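# Dispense one adhesive dot onto each gold pad

## Task

Deposit a single adhesive dot from the dispenser onto every gold pad printed on the plate. Each dot must hold roughly 110 microliters, keep a rounded unflattened shape, and lie entirely inside its own pad. Any adhesive beyond a minor smear landing elsewhere, including on neighbouring pads, means failure. The scrap strip beside the plate may be used for trial dots or for purging paste. Paste still oozing from the tip, or a long string hanging from it, will fall straight down after you finish, even from a height. Finish with the tip raised well clear above the plate and the arm moved out of the way.

## Robot and tools

Robot: one six-joint arm carrying a dispensing head instead of a gripper. The tool point is the centre of the tip's open end, and its +z axis points outward through the tip. For the first 89 mm behind the tip end, only the tip and a barrel about 28 mm wide exist. Further back, a wrist camera block sticks out on the -y side and a case mostly on the -x side, up to 100 mm from the axis. With tilt of 30 degrees or less, only the tip can meet a flat surface. Joint ranges (rad): shoulder pan -3.142 to 3.142, shoulder lift -6.283 to 6.283, elbow 0.000 to 3.142, wrists 1 to 3 -6.283 to 6.283.

Frames: the scene frame has its origin on the table top under the arm base, +z up, +y to the left when facing along +x. The base may sit tilted. Reported positions can be slightly wrong, more so far from the base. Motion commands, however, use the tool point's own axes.

execute_actions(actions): actions is a list of actions, each 0.5 s long. An action is a table of up to 15 rows, one row per 1/30 s step; if fewer rows are given, the last one repeats for the remaining steps. Each row has 7 numbers in [-1, 1]: dx, dy, dz, rx, ry, rz, plunger. The first six are an offset, not a pose: the target relative to where the tool point was measured at the start of that action (for a call's first action, the last pose reported in the scene), expressed in the tool point's axes. Every row in a table refers to that same start, not to the previous row. Scale: 1.0 equals 0.6 m of translation or 180 degrees; rx, ry, rz form one rotation vector. An empty list just returns the current state and images.

Plunger value: +1 drives the plunger forward at 640 ul/s of barrel volume, -1 pulls back at the same rate, values in between scale linearly, and anything within 0.01 of zero holds still. It only moves during actions; between actions it is treated as 0. Example sums: full forward for a whole action displaces 320 ul; about 110 ul is roughly 0.17 s at full rate, or a smaller value held longer.

move(target, speed, blocking): target is one row of 7 numbers laid out as above, an offset in tool axes from the pose in the latest result that shows one, with plunger last. The tool follows a straight path lasting 0.5 to 10 s (cut off at 10 s), turning the short way. speed is the path's top speed in m/s, 0.002 to 0.5, default 0.25; rotation is capped at twice that in rad/s. The path ignores obstacles, and the real tool lags, drifts and may exceed speed, especially with the arm stretched. The plunger value applies from the start until the move ends. With blocking=false you get a result after 0.5 s while the arm continues; other motion commands are refused until you call wait or stop. The result adds a move: line with the ending (done, off_target, moving, held, fault), any limits (paced = sent pose clipped; held = a safety check blocked some steps, after which motion can jump fast), and the distance left to the target.

wait(seconds): 0 to 10; the arm keeps its last command, and a running move continues (returns early if it ends). stop(): brakes a running move; braking needs room. zoom_image(camera, region): camera is cam_high (672x504) or cam_wrist (504x504); region is [x0, y0, x1, y1] in pixels from the top-left, at most 504 by 504. finished_scene(scene): ends the current scene, given its number; irreversible.

Motion behaviour: each step the commanded pose is clipped to 100 mm and 16 degrees from the measured pose, and the arm chases it with damped inverse kinematics, favouring position over orientation. Motion trails commands by about 0.17 s. After an action the arm only continues to the last clipped pose, so long moves need further commands. The Hand target line shows where the controller is currently heading. A pose unreachable line means the clearance check (which treats the mounting block as arm) altered or blocked the command.

Result lines: tool point position (m), orientation quaternion wxyz, linear and angular velocities, all in the scene frame. force_n and torque_nm are one wrist-sensor sample at the tool point, on tool axes, taken at the action's end; n/a at the start, force capped at 50 N per axis, noise up to 2.4 N sd, fixed offset usually within 4 N. A z force clearly below its in-air value means the tip is pressing on something, whose height then equals the tool point's. left_ml is the motor's count of paste remaining (pressurised paste already counts as dispensed); status is ready, moving, empty or fault.

Paste behaviour: the 3 mm tip flows only after barrel pressure builds, so the first push (and the first after any pull-back) delivers less than commanded, and flow continues after the plunger stops, even between actions. A sufficient pull-back stops flow; too large a one leaves a gap the next push must close. For a clean dot hold the tip vertical at roughly the dot's diameter above the pad (a 110 ul dot is about 6 mm across); lower flattens it, touching blocks flow, higher gives a wandering thread, tilt shifts it sideways. After flow stops, lift straight up so the connecting thread breaks; moving sideways drags a string, and leftovers on the tip drop onto whatever it next approaches. A blocked tip stalls the motor (fault) until pulled back, and that pull-back must be several times longer than usual before lifting, or stored paste pours out.

Avoid: pressing the stiff arm past contact (faults), 150 N on anything or joint torque at load limits (shoulder pan, shoulder lift, elbow 132 N m; wrists 24.6 N m), which freezes the arm 10 s; motors above 85 °C (warning from 70 °C) trigger braking. Avoid hard hits, drips, strings and paste falling off the tip.

Each tool is called after "Call:" as a command line: name --argument value for each argument, lists and objects as JSON in quotes; but a table of rows of numbers goes row by row, as --pt "numbers of a row", without its own name.

## Session

Call:
execute_actions --actions '[]'

Scene clock: 0.00 s.
end_effector_position=(+0.4354, -0.0104, +0.2395) left_ml=21.8 status=ready force_n=(-1.4, -1.4, +0.7) torque_nm=(-0.41, +0.37, -0.18) end_effector_quat_wxyz=(-0.302, +0.665, +0.678, -0.084) end_effector_velocity=(+0.000, -0.000, +0.000) end_effector_angular_velocity=(-0.000, +0.000, -0.000)
Joint positions: [-0.341 -1.815  1.648 -1.407 -1.57  -1.912]
Joint velocities: [-0.     0.    -0.001  0.001 -0.     0.   ]
Hand target: +0.435, -0.010, +0.240; -0.302, +0.665, +0.678, -0.084

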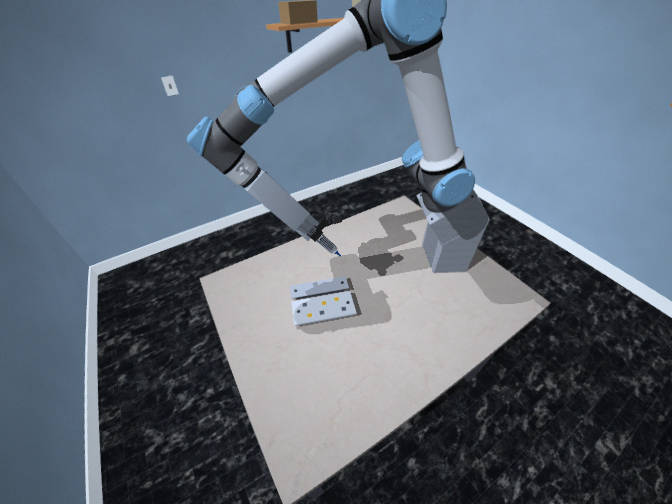

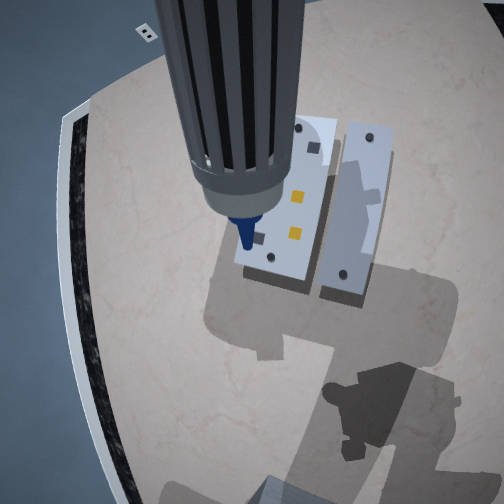

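Call:
zoom_image --camera "cam_high" --region '[260, 230, 420, 350]'

Call:
zoom_image --camera "cam_wrist" --region '[200, 90, 420, 310]'

Region (260, 230, 420, 350) of cam_high's 672x504 image, scaled by 3.150, with more detail than that image has; it fills the top 378 rows of this view, and the rest is white.

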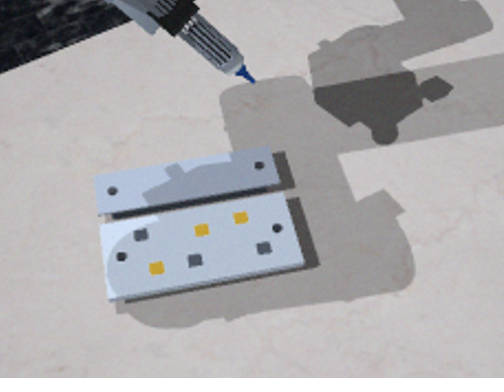

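Region (200, 90, 420, 310) of cam_wrist's 504x504 image, scaled by 2.291, with more detail than that image has.

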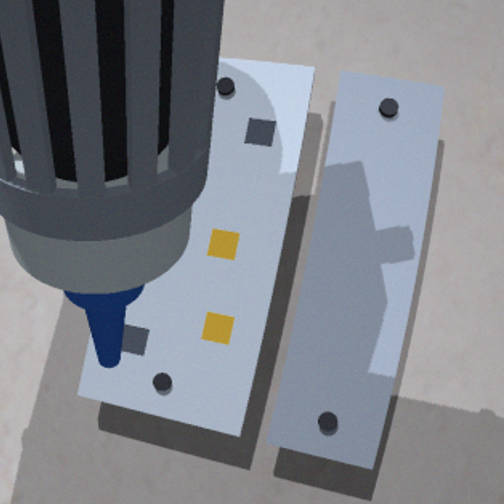

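Call:
move --target '[0, 0, 0, -0.1756, -0.1014, 0, 0]' --speed 0.25

Scene clock: 8.93 s.
end_effector_position=(+0.4354, -0.0103, +0.2401) left_ml=21.8 status=ready force_n=(-0.8, -1.8, -0.6) torque_nm=(-0.49, +0.18, -0.23) end_effector_quat_wxyz=(-0.001, +0.700, +0.714, +0.000) end_effector_velocity=(+0.001, +0.000, -0.000) end_effector_angular_velocity=(-0.016, -0.010, -0.000)
Joint positions: [ 0.018 -2.379  2.279 -2.038 -1.88  -1.645]
Joint velocities: [ 0.042  0.011  0.008 -0.018 -0.038  0.035]
Hand target: +0.435, -0.010, +0.240; -0.000, +0.700, +0.714, -0.000
Off the commanded pose: 0.001 m, 0 deg.
move: done

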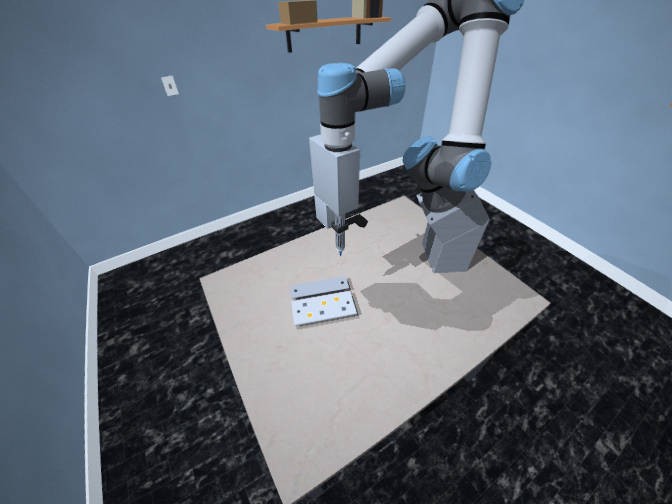

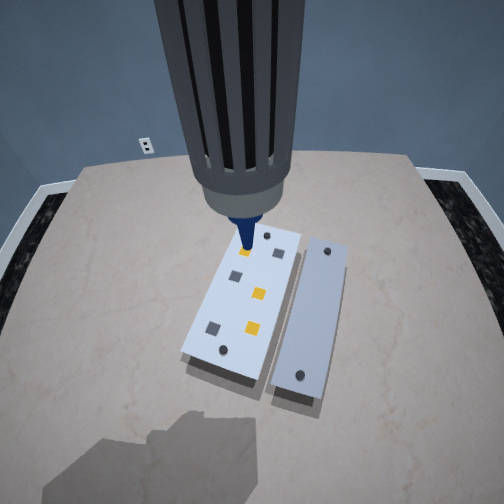

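Call:
move --target '[0, 0, 0.2, 0, 0, 0, 0]' --speed 0.25

Scene clock: 12.47 s.
end_effector_position=(+0.4350, -0.0104, +0.1204) left_ml=21.8 status=ready force_n=(+0.2, -2.4, +0.8) torque_nm=(-0.69, -0.12, -0.21) end_effector_quat_wxyz=(-0.001, +0.700, +0.714, -0.000) end_effector_velocity=(+0.001, -0.000, -0.003) end_effector_angular_velocity=(-0.001, -0.001, +0.000)
Joint positions: [-0.149 -2.198  2.485 -2.462 -1.788 -1.789]
Joint velocities: [-0.002  0.008  0.002 -0.012  0.001 -0.003]
Hand target: +0.435, -0.010, +0.120; -0.001, +0.700, +0.714, -0.000
Off the commanded pose: 0.000 m, 0 deg.
move: done

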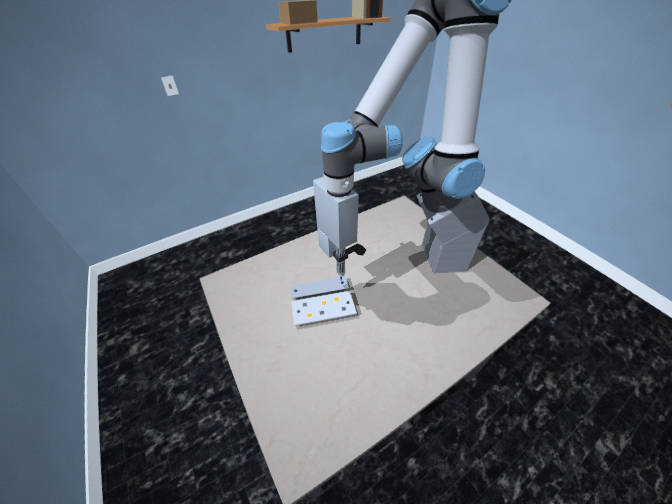

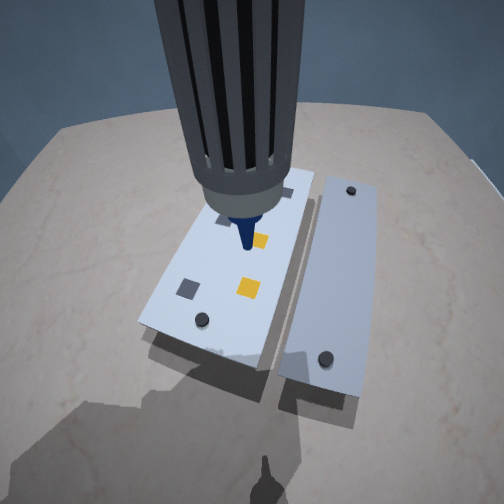

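Call:
move --target '[-0.11, 0.042, 0.1, 0, 0, 0, 0]' --speed 0.2

Scene clock: 22.40 s.
end_effector_position=(+0.4612, -0.0760, +0.0604) left_ml=21.8 status=ready force_n=(-1.7, -1.9, +1.1) torque_nm=(-0.54, +0.58, -0.23) end_effector_quat_wxyz=(-0.001, +0.700, +0.714, -0.000) end_effector_velocity=(+0.001, -0.000, -0.002) end_effector_angular_velocity=(+0.003, -0.002, -0.000)
Joint positions: [-0.425 -2.057  2.48  -2.629 -1.627 -2.016]
Joint velocities: [-0.006  0.006  0.    -0.007  0.007 -0.005]
Hand target: +0.461, -0.076, +0.060; -0.001, +0.700, +0.714, -0.000
Off the commanded pose: 0.000 m, 0 deg.
move: done

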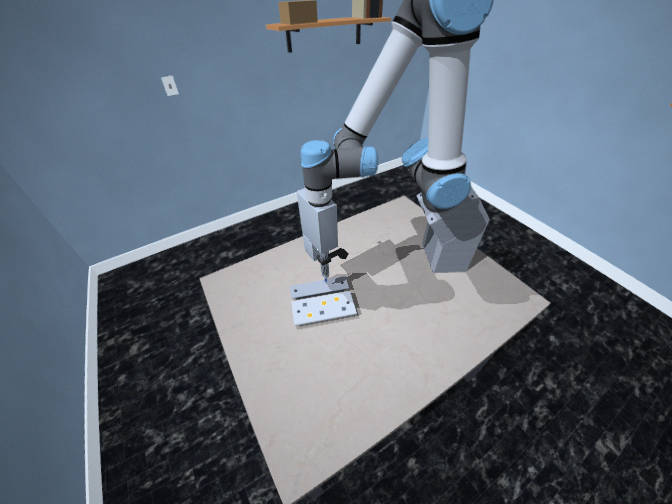

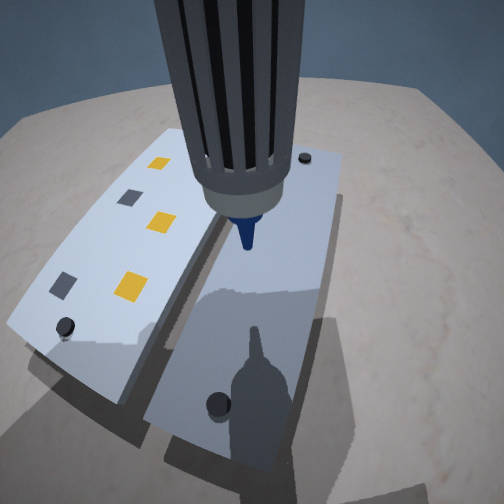

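Call:
move --target '[0, 0, 0.025, 0, 0, 0, 0]' --speed 0.05

Scene clock: 24.57 s.
end_effector_position=(+0.4611, -0.0760, +0.0457) left_ml=21.8 status=ready force_n=(-0.7, -0.9, +0.8) torque_nm=(-0.15, +0.21, -0.22) end_effector_quat_wxyz=(-0.001, +0.700, +0.714, -0.000) end_effector_velocity=(-0.001, +0.001, -0.003) end_effector_angular_velocity=(+0.001, +0.001, +0.000)
Joint positions: [-0.429 -2.008  2.491 -2.689 -1.625 -2.019]
Joint velocities: [-0.     0.01   0.003 -0.011  0.001 -0.   ]
Hand target: +0.461, -0.076, +0.045; -0.001, +0.700, +0.714, -0.000
Off the commanded pose: 0.000 m, 0 deg.
move: done

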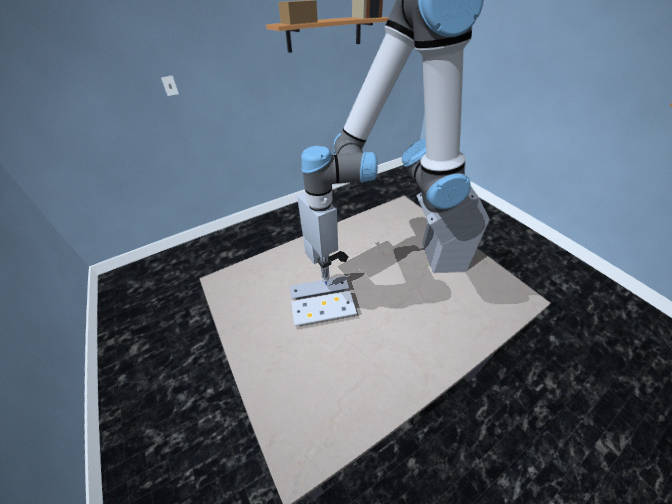

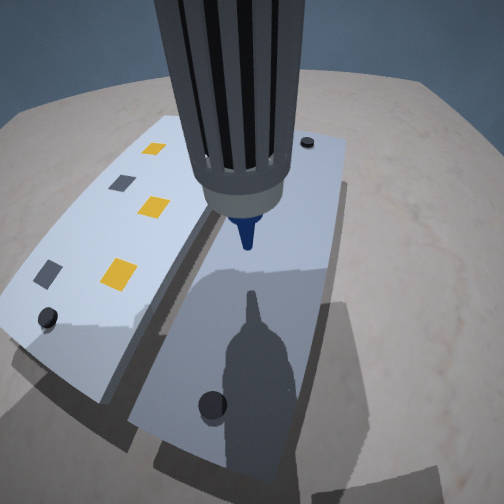

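Call:
move --target '[0, 0, 0.015, 0, 0, 0, 0]' --speed 0.03

Call:
zoom_image --camera "cam_wrist" --region '[200, 210, 300, 310]'

Scene clock: 26.43 s.
end_effector_position=(+0.4611, -0.0760, +0.0370) left_ml=21.8 status=ready force_n=(-0.3, -2.1, +1.5) torque_nm=(-0.57, +0.03, -0.28) end_effector_quat_wxyz=(-0.001, +0.700, +0.714, -0.000) end_effector_velocity=(-0.000, -0.000, -0.003) end_effector_angular_velocity=(-0.000, +0.001, +0.000)
Joint positions: [-0.431 -1.978  2.496 -2.724 -1.624 -2.02 ]
Joint velocities: [-0.     0.01   0.001 -0.01  -0.001 -0.   ]
Hand target: +0.461, -0.076, +0.037; -0.001, +0.700, +0.714, -0.000
Off the commanded pose: 0.000 m, 0 deg.
move: done

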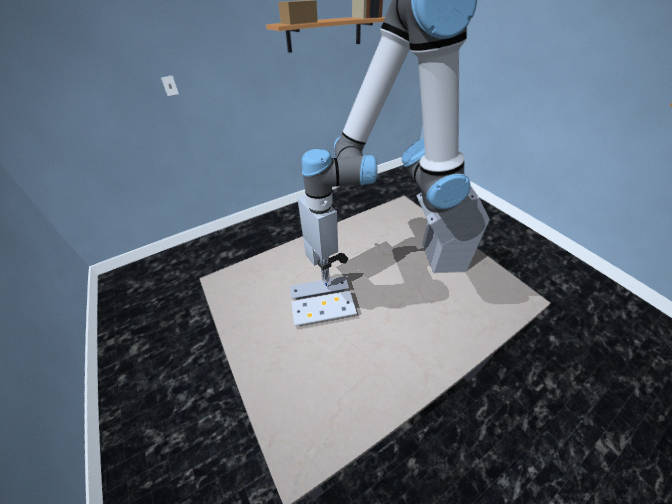

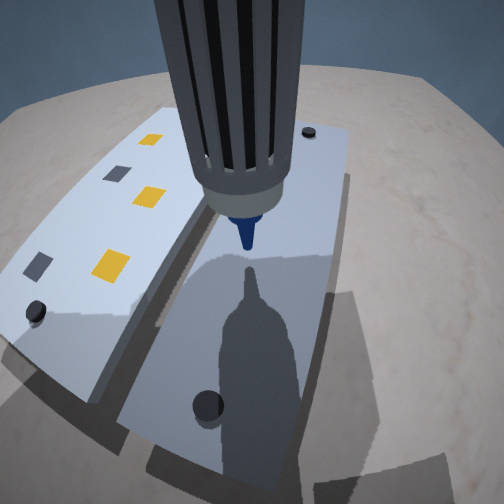

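Region (200, 210, 300, 310) of cam_wrist's 504x504 image, scaled by 5.040, with more detail than that image has.

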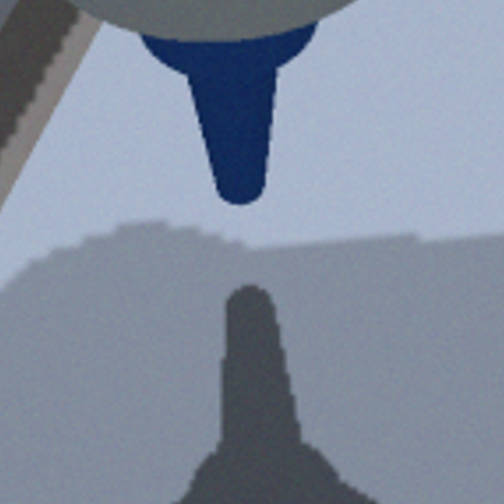

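Call:
move --target '[0, 0, 0.0045, 0, 0, 0, 0]' --speed 0.02

Call:
zoom_image --camera "cam_wrist" --region '[200, 210, 300, 310]'

Scene clock: 32.10 s.
end_effector_position=(+0.4610, -0.0760, +0.0345) left_ml=21.8 status=ready force_n=(-0.9, -2.0, +0.8) torque_nm=(-0.58, +0.26, -0.28) end_effector_quat_wxyz=(-0.001, +0.700, +0.714, -0.000) end_effector_velocity=(-0.000, +0.001, -0.001) end_effector_angular_velocity=(+0.001, +0.000, -0.001)
Joint positions: [-0.431 -1.969  2.498 -2.735 -1.624 -2.021]
Joint velocities: [-0.     0.004  0.001 -0.005  0.001  0.   ]
Hand target: +0.461, -0.076, +0.034; -0.001, +0.700, +0.714, -0.000
Off the commanded pose: 0.000 m, 0 deg.
move: done

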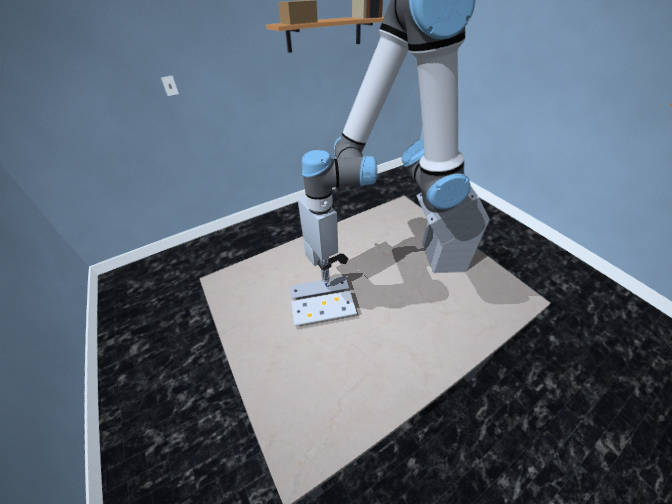

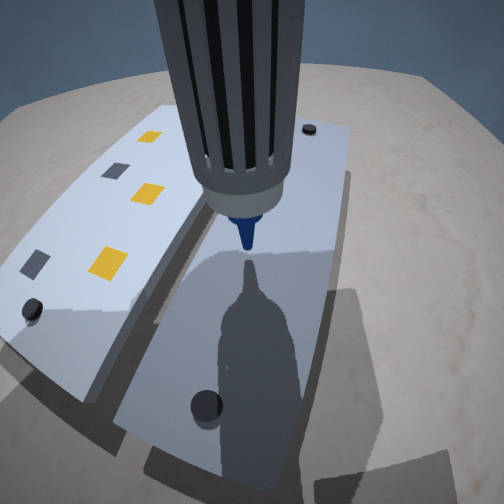

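Region (200, 210, 300, 310) of cam_wrist's 504x504 image, scaled by 5.040, with more detail than that image has.

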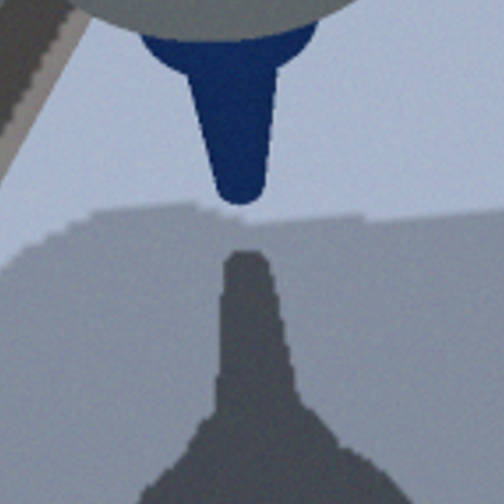

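Call:
execute_actions --actions '[[[0,0,0,0,0,0,0.5]]]'

Call:
zoom_image --camera "cam_wrist" --region '[200, 210, 300, 310]'

Scene clock: 35.10 s.
end_effector_position=(+0.4610, -0.0760, +0.0344) left_ml=21.6 status=moving force_n=(-0.1, -1.7, -0.4) torque_nm=(-0.41, +0.02, -0.21) end_effector_quat_wxyz=(-0.001, +0.700, +0.714, -0.000) end_effector_velocity=(+0.000, -0.000, +0.000) end_effector_angular_velocity=(-0.000, -0.001, -0.000)
Joint positions: [-0.431 -1.969  2.498 -2.735 -1.624 -2.021]
Joint velocities: [ 0.    -0.     0.    -0.001  0.    -0.   ]
Hand target: +0.461, -0.076, +0.034; -0.001, +0.700, +0.714, -0.000
Off the commanded pose: 0.000 m, 0 deg.

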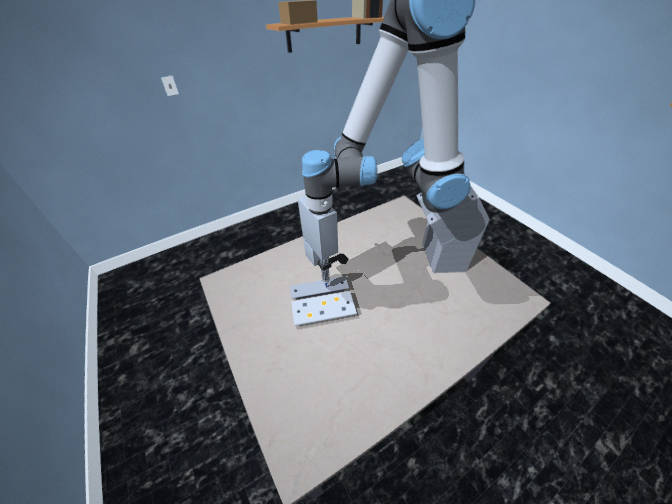

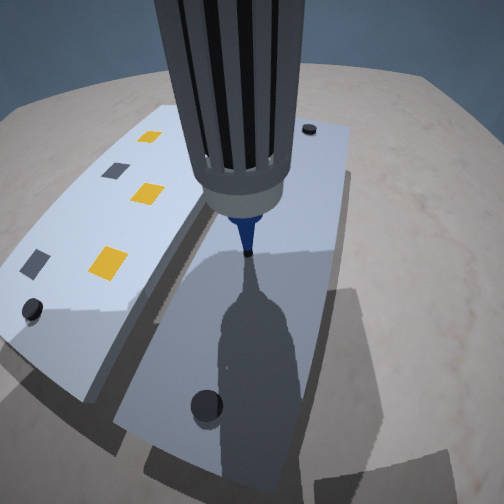

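Region (200, 210, 300, 310) of cam_wrist's 504x504 image, scaled by 5.040, with more detail than that image has.

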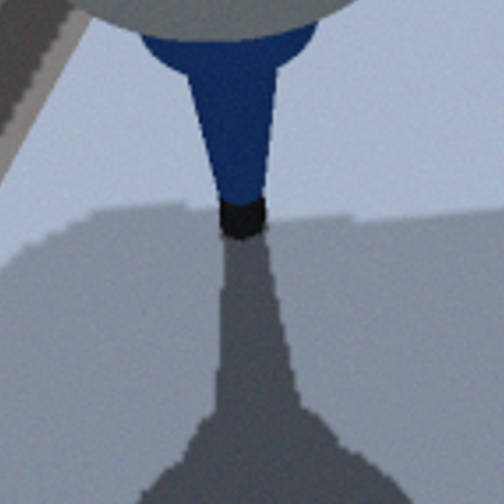

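Call:
execute_actions --actions '[]'

Call:
zoom_image --camera "cam_wrist" --region '[200, 210, 300, 310]'

Scene clock: 35.90 s.
end_effector_position=(+0.4610, -0.0760, +0.0344) left_ml=21.6 status=ready force_n=(-0.7, -1.4, +0.0) torque_nm=(-0.37, +0.22, -0.18) end_effector_quat_wxyz=(-0.001, +0.700, +0.714, -0.000) end_effector_velocity=(-0.002, +0.000, -0.000) end_effector_angular_velocity=(+0.001, +0.003, +0.000)
Joint positions: [-0.431 -1.969  2.498 -2.735 -1.624 -2.021]
Joint velocities: [-0.    -0.     0.001  0.002 -0.001 -0.   ]
Hand target: +0.461, -0.076, +0.034; -0.001, +0.700, +0.714, -0.000
Off the commanded pose: 0.000 m, 0 deg.

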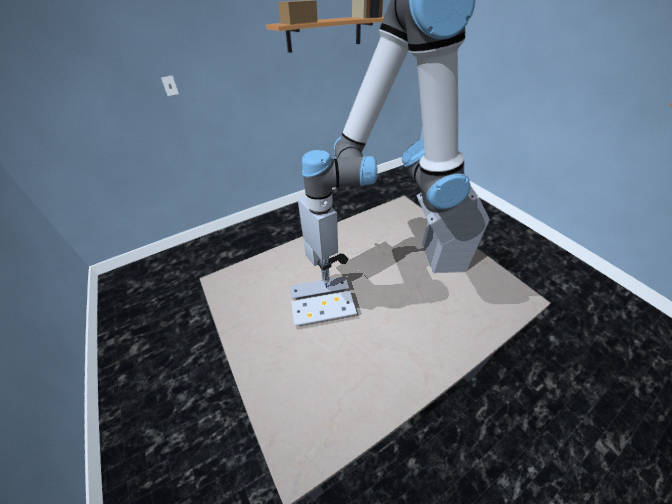

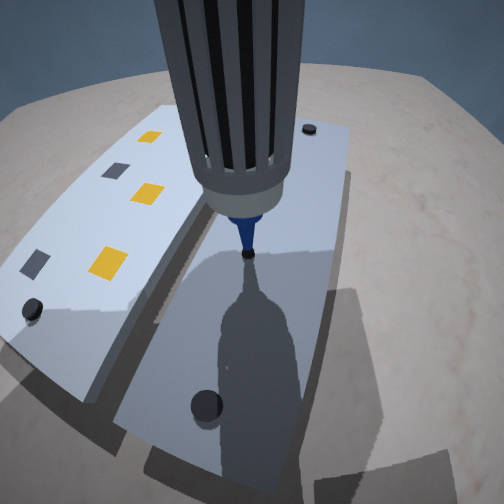

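Region (200, 210, 300, 310) of cam_wrist's 504x504 image, scaled by 5.040, with more detail than that image has.

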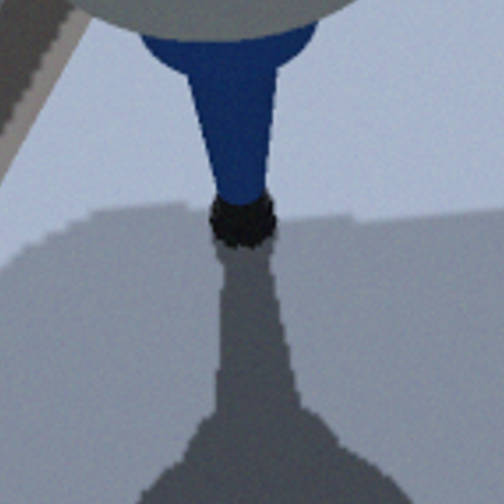

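Call:
wait --seconds 3

Call:
zoom_image --camera "cam_wrist" --region '[200, 210, 300, 310]'

Scene clock: 39.70 s.
end_effector_position=(+0.4610, -0.0760, +0.0345) left_ml=21.6 status=ready force_n=(-0.6, -1.5, +1.1) torque_nm=(-0.40, +0.15, -0.27) end_effector_quat_wxyz=(-0.001, +0.700, +0.714, -0.000) end_effector_velocity=(-0.000, +0.001, -0.000) end_effector_angular_velocity=(+0.001, +0.001, +0.000)
Joint positions: [-0.431 -1.969  2.498 -2.735 -1.624 -2.021]
Joint velocities: [ 0.     0.     0.     0.     0.001 -0.   ]
Hand target: +0.461, -0.076, +0.034; -0.001, +0.700, +0.714, -0.000
Off the commanded pose: 0.000 m, 0 deg.
wait: 3.00 s; at rest from the start

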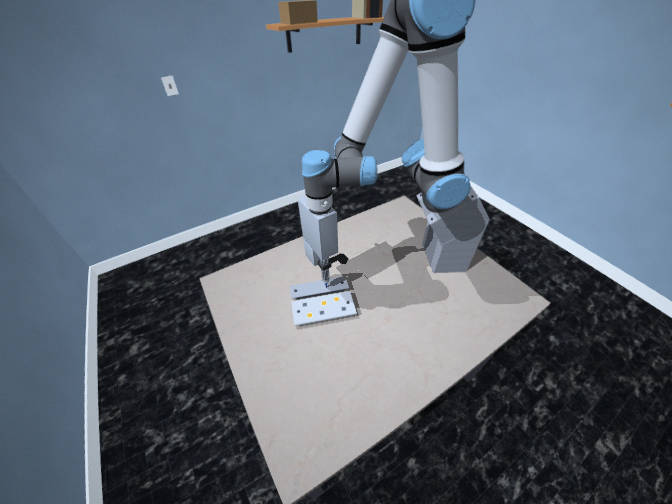

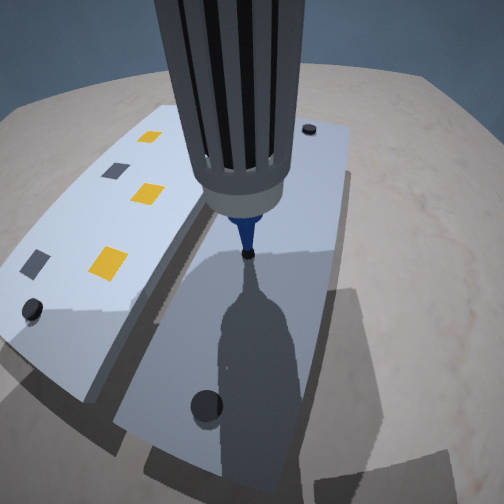

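Region (200, 210, 300, 310) of cam_wrist's 504x504 image, scaled by 5.040, with more detail than that image has.

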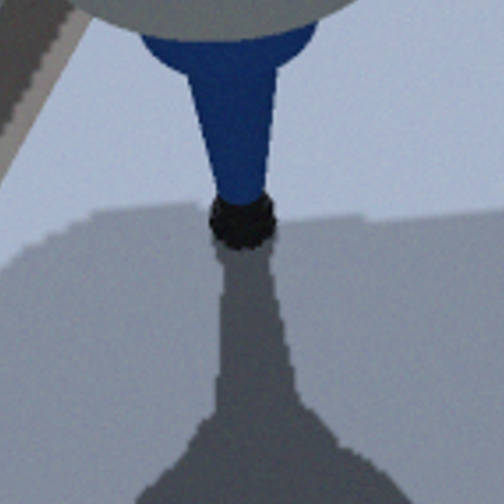

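Call:
wait --seconds 10

Call:
zoom_image --camera "cam_wrist" --region '[200, 210, 300, 310]'

Scene clock: 51.07 s.
end_effector_position=(+0.4610, -0.0760, +0.0345) left_ml=21.6 status=ready force_n=(+0.0, -0.9, +1.4) torque_nm=(-0.12, -0.08, -0.25) end_effector_quat_wxyz=(-0.001, +0.700, +0.714, -0.000) end_effector_velocity=(+0.000, -0.000, +0.000) end_effector_angular_velocity=(-0.001, -0.001, -0.001)
Joint positions: [-0.431 -1.969  2.498 -2.735 -1.624 -2.021]
Joint velocities: [ 0.     0.    -0.    -0.001 -0.     0.001]
Hand target: +0.461, -0.076, +0.034; -0.001, +0.700, +0.714, -0.000
Off the commanded pose: 0.000 m, 0 deg.
wait: 10.00 s; at rest from the start

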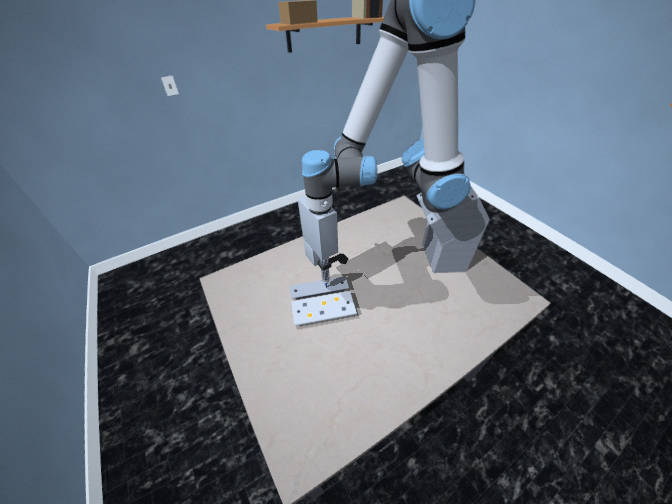

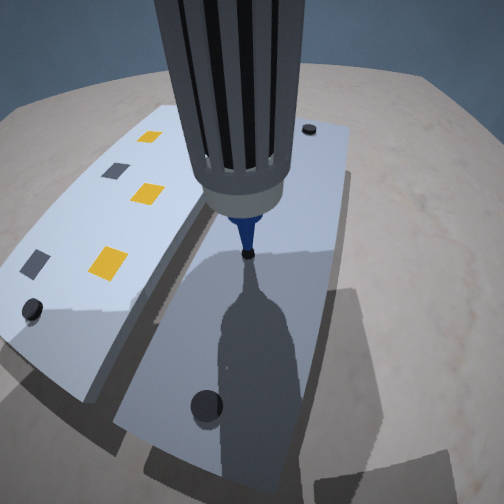

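Region (200, 210, 300, 310) of cam_wrist's 504x504 image, scaled by 5.040, with more detail than that image has.

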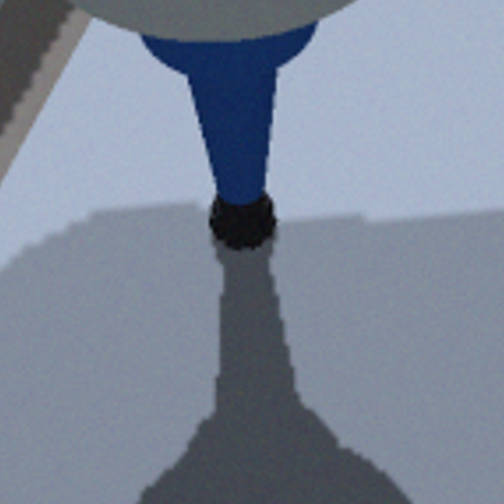

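Call:
move --target '[0, 0, -0.04, 0, 0, 0, 0]' --speed 0.05

Call:
zoom_image --camera "cam_wrist" --region '[200, 210, 300, 310]'

Scene clock: 54.07 s.
end_effector_position=(+0.4611, -0.0761, +0.0582) left_ml=21.6 status=ready force_n=(-0.9, -1.9, +0.6) torque_nm=(-0.55, +0.27, -0.26) end_effector_quat_wxyz=(-0.001, +0.700, +0.714, -0.000) end_effector_velocity=(+0.000, -0.002, +0.003) end_effector_angular_velocity=(-0.003, +0.001, -0.001)
Joint positions: [-0.426 -2.049  2.481 -2.638 -1.627 -2.016]
Joint velocities: [-0.    -0.009 -0.004  0.012 -0.003  0.001]
Hand target: +0.461, -0.076, +0.058; -0.001, +0.700, +0.714, -0.000
Off the commanded pose: 0.000 m, 0 deg.
move: done

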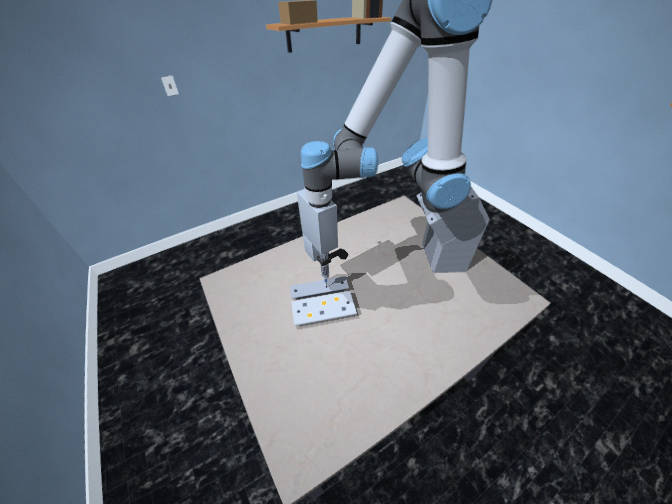

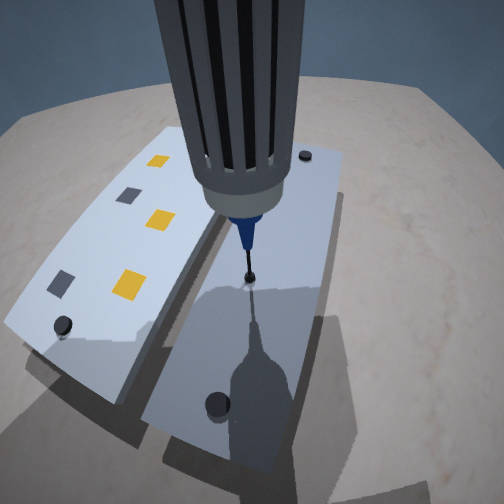

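Region (200, 210, 300, 310) of cam_wrist's 504x504 image, scaled by 5.040, with more detail than that image has.

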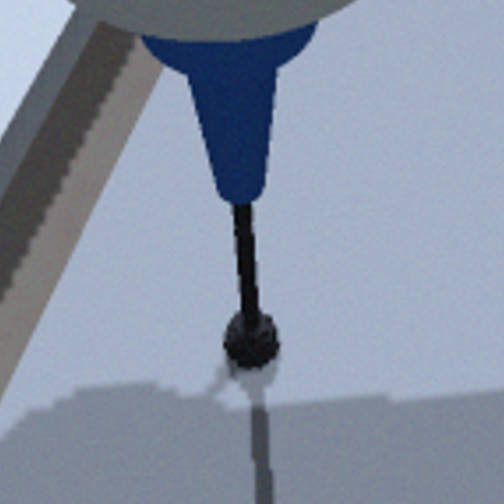

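Call:
move --target '[0, 0, -0.025, 0, 0, 0, 0]' --speed 0.05

Call:
zoom_image --camera "cam_wrist" --region '[190, 210, 310, 330]'

Scene clock: 55.77 s.
end_effector_position=(+0.4612, -0.0761, +0.0729) left_ml=21.6 status=ready force_n=(-0.9, -0.3, +0.5) torque_nm=(+0.03, +0.27, -0.24) end_effector_quat_wxyz=(-0.001, +0.700, +0.714, -0.000) end_effector_velocity=(-0.001, +0.001, +0.002) end_effector_angular_velocity=(+0.002, +0.001, -0.000)
Joint positions: [-0.422 -2.096  2.469 -2.579 -1.629 -2.013]
Joint velocities: [ 0.    -0.008 -0.001  0.011  0.001  0.   ]
Hand target: +0.461, -0.076, +0.073; -0.001, +0.700, +0.714, -0.000
Off the commanded pose: 0.000 m, 0 deg.
move: done

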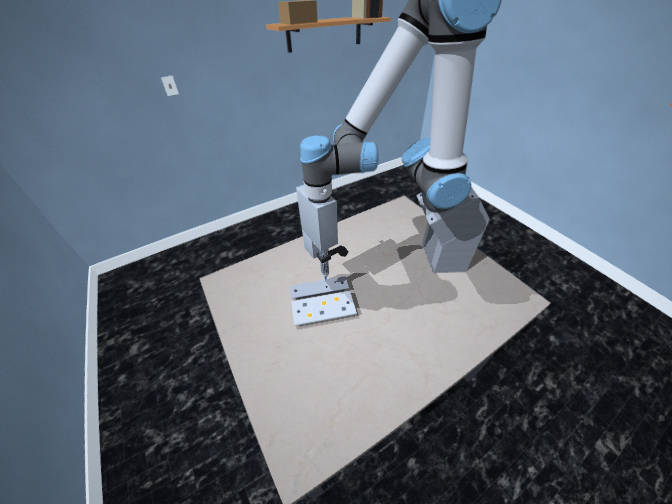

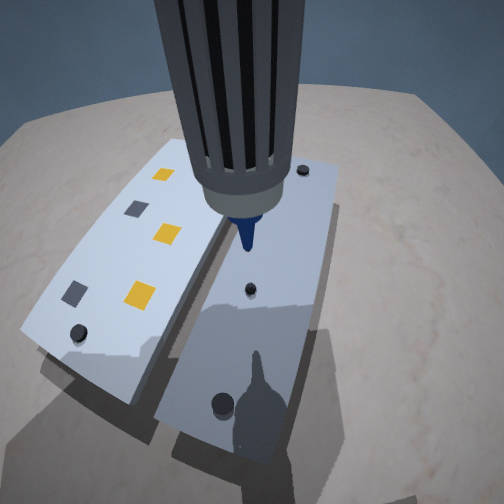

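Region (190, 210, 310, 330) of cam_wrist's 504x504 image, scaled by 4.200, with more detail than that image has.

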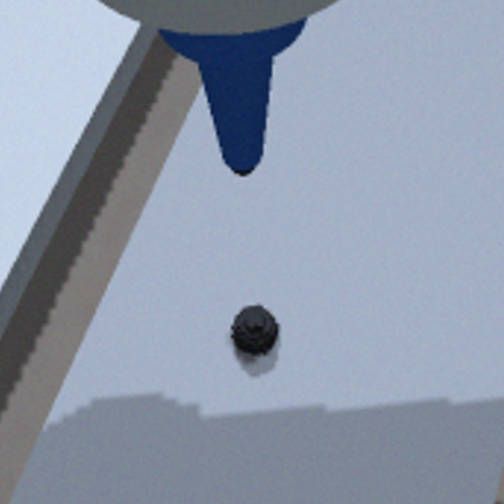

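Call:
move --target '[0, 0.025, 0.064, 0, 0, 0, 0]' --speed 0.08

Call:
zoom_image --camera "cam_wrist" --region '[200, 210, 300, 310]'

Scene clock: 64.50 s.
end_effector_position=(+0.4759, -0.0758, +0.0347) left_ml=21.6 status=ready force_n=(-1.6, -0.6, +0.0) torque_nm=(-0.16, +0.52, -0.27) end_effector_quat_wxyz=(-0.001, +0.700, +0.714, -0.000) end_effector_velocity=(+0.002, +0.000, -0.002) end_effector_angular_velocity=(-0.000, -0.001, -0.001)
Joint positions: [-0.407 -1.938  2.458 -2.725 -1.638 -2.001]
Joint velocities: [ 0.002  0.011 -0.002 -0.011 -0.001  0.003]
Hand target: +0.476, -0.076, +0.034; -0.001, +0.700, +0.714, -0.000
Off the commanded pose: 0.000 m, 0 deg.
move: done

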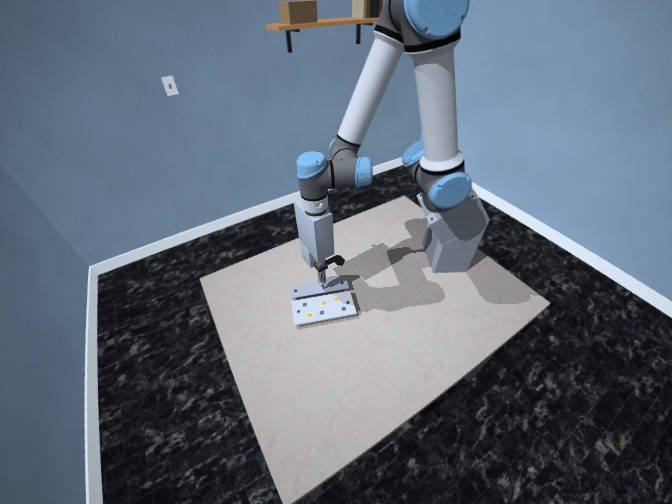

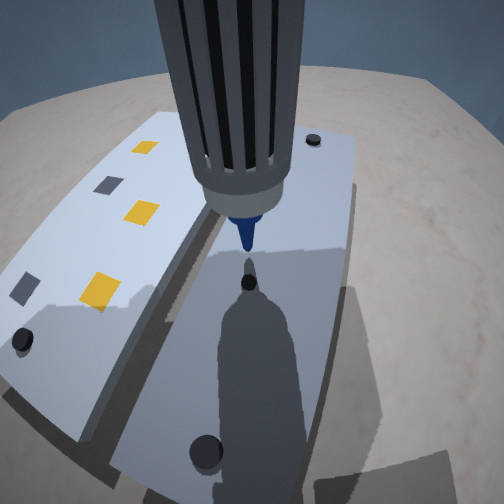

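Region (200, 210, 300, 310) of cam_wrist's 504x504 image, scaled by 5.040, with more detail than that image has.

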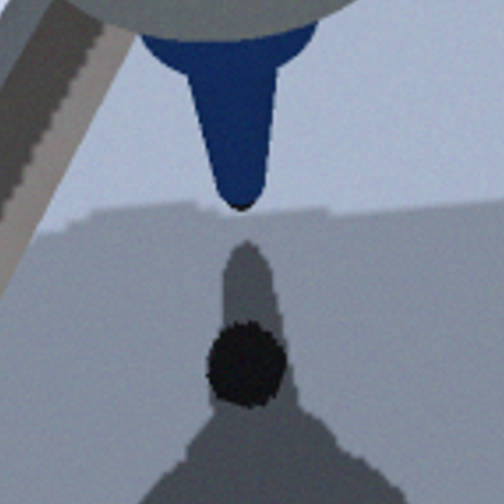

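Call:
execute_actions --actions '[[[0,0,0,0,0,0,0.344]]]'

Call:
wait --seconds 6

Call:
zoom_image --camera "cam_wrist" --region '[200, 210, 300, 310]'

Scene clock: 67.73 s.
end_effector_position=(+0.4760, -0.0758, +0.0347) left_ml=21.5 status=moving force_n=(+0.5, -2.0, +0.1) torque_nm=(-0.58, -0.26, -0.21) end_effector_quat_wxyz=(-0.001, +0.700, +0.714, -0.000) end_effector_velocity=(-0.000, +0.000, +0.000) end_effector_angular_velocity=(+0.001, +0.000, -0.000)
Joint positions: [-0.407 -1.938  2.458 -2.725 -1.638 -2.001]
Joint velocities: [-0.    -0.001 -0.     0.001  0.001  0.   ]
Hand target: +0.476, -0.076, +0.035; -0.001, +0.700, +0.714, -0.000
Off the commanded pose: 0.000 m, 0 deg.

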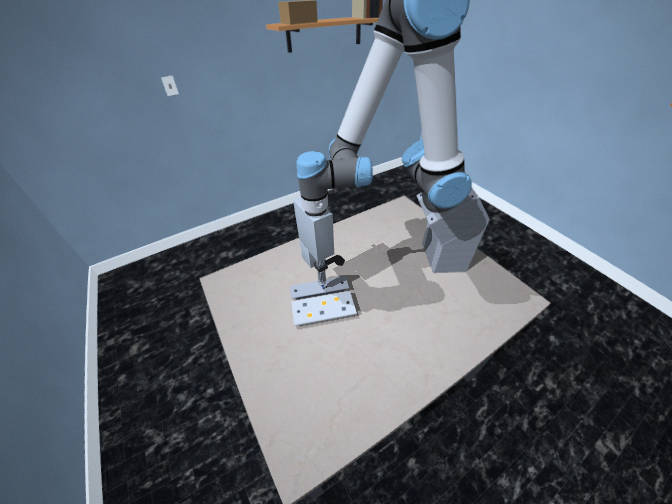

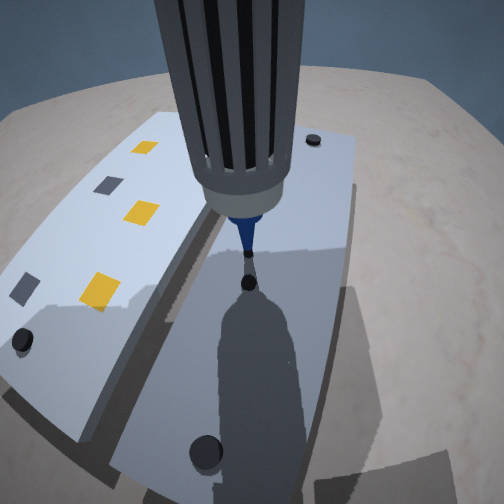

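Scene clock: 73.73 s.
end_effector_position=(+0.4759, -0.0758, +0.0347) left_ml=21.5 status=ready force_n=(-1.4, -0.8, +0.6) torque_nm=(-0.15, +0.45, -0.22) end_effector_quat_wxyz=(-0.001, +0.700, +0.714, -0.000) end_effector_velocity=(-0.001, +0.000, -0.000) end_effector_angular_velocity=(+0.001, +0.001, +0.001)
Joint positions: [-0.407 -1.938  2.458 -2.725 -1.638 -2.001]
Joint velocities: [-0.     0.     0.     0.001  0.    -0.001]
Hand target: +0.476, -0.076, +0.035; -0.001, +0.700, +0.714, -0.000
Off the commanded pose: 0.000 m, 0 deg.
wait: 6.00 s; at rest by 0.20 s

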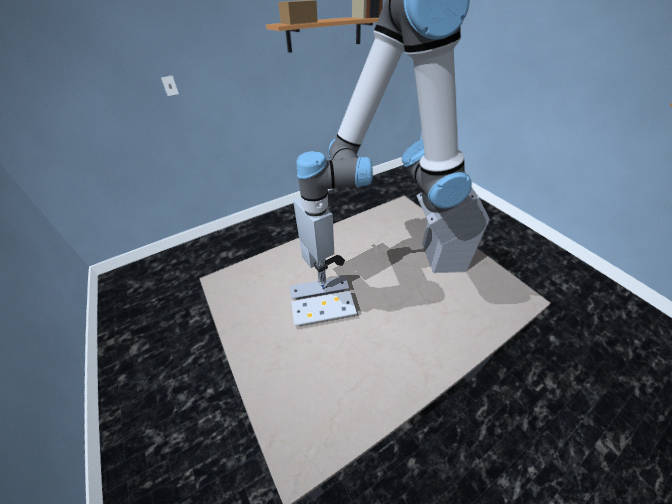

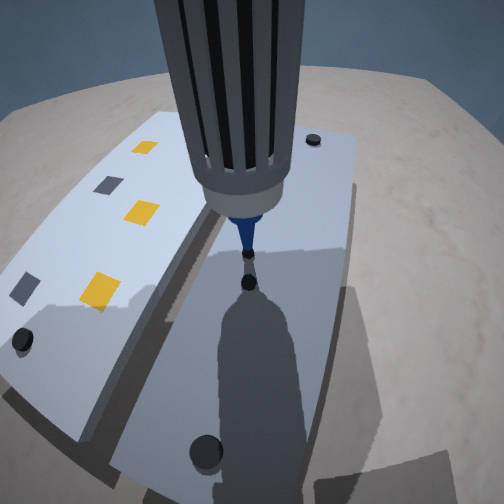

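Region (200, 210, 300, 310) of cam_wrist's 504x504 image, scaled by 5.040, with more detail than that image has.

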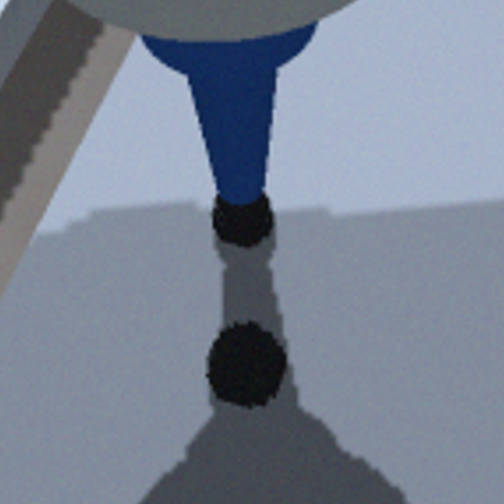

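Call:
move --target '[0, 0, -0.062, 0, 0, 0, 0]' --speed 0.12

Call:
zoom_image --camera "cam_wrist" --region '[190, 210, 310, 330]'

Scene clock: 80.97 s.
end_effector_position=(+0.4760, -0.0758, +0.0717) left_ml=21.5 status=ready force_n=(-1.9, -2.1, +0.1) torque_nm=(-0.67, +0.53, -0.14) end_effector_quat_wxyz=(-0.001, +0.700, +0.714, -0.000) end_effector_velocity=(+0.001, +0.001, +0.002) end_effector_angular_velocity=(+0.003, -0.001, +0.000)
Joint positions: [-0.397 -2.053  2.431 -2.583 -1.644 -1.993]
Joint velocities: [ 0.    -0.007 -0.003  0.01   0.003 -0.   ]
Hand target: +0.476, -0.076, +0.072; -0.001, +0.700, +0.714, -0.000
Off the commanded pose: 0.000 m, 0 deg.
move: done

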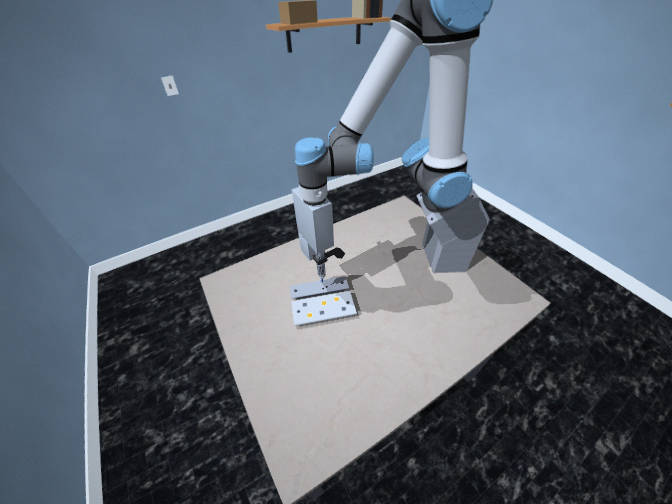

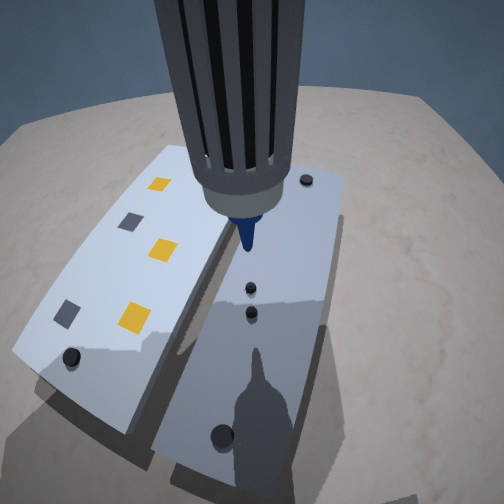

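Region (190, 210, 310, 330) of cam_wrist's 504x504 image, scaled by 4.200, with more detail than that image has.

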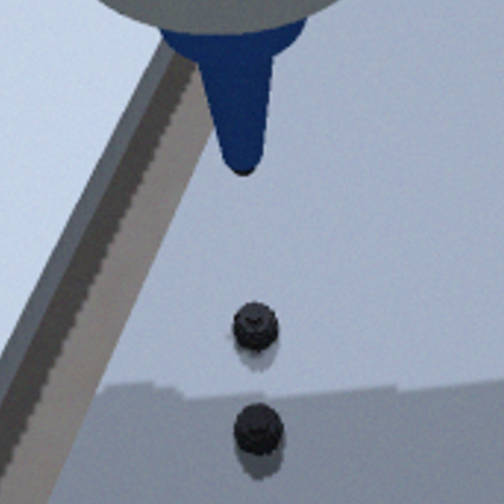

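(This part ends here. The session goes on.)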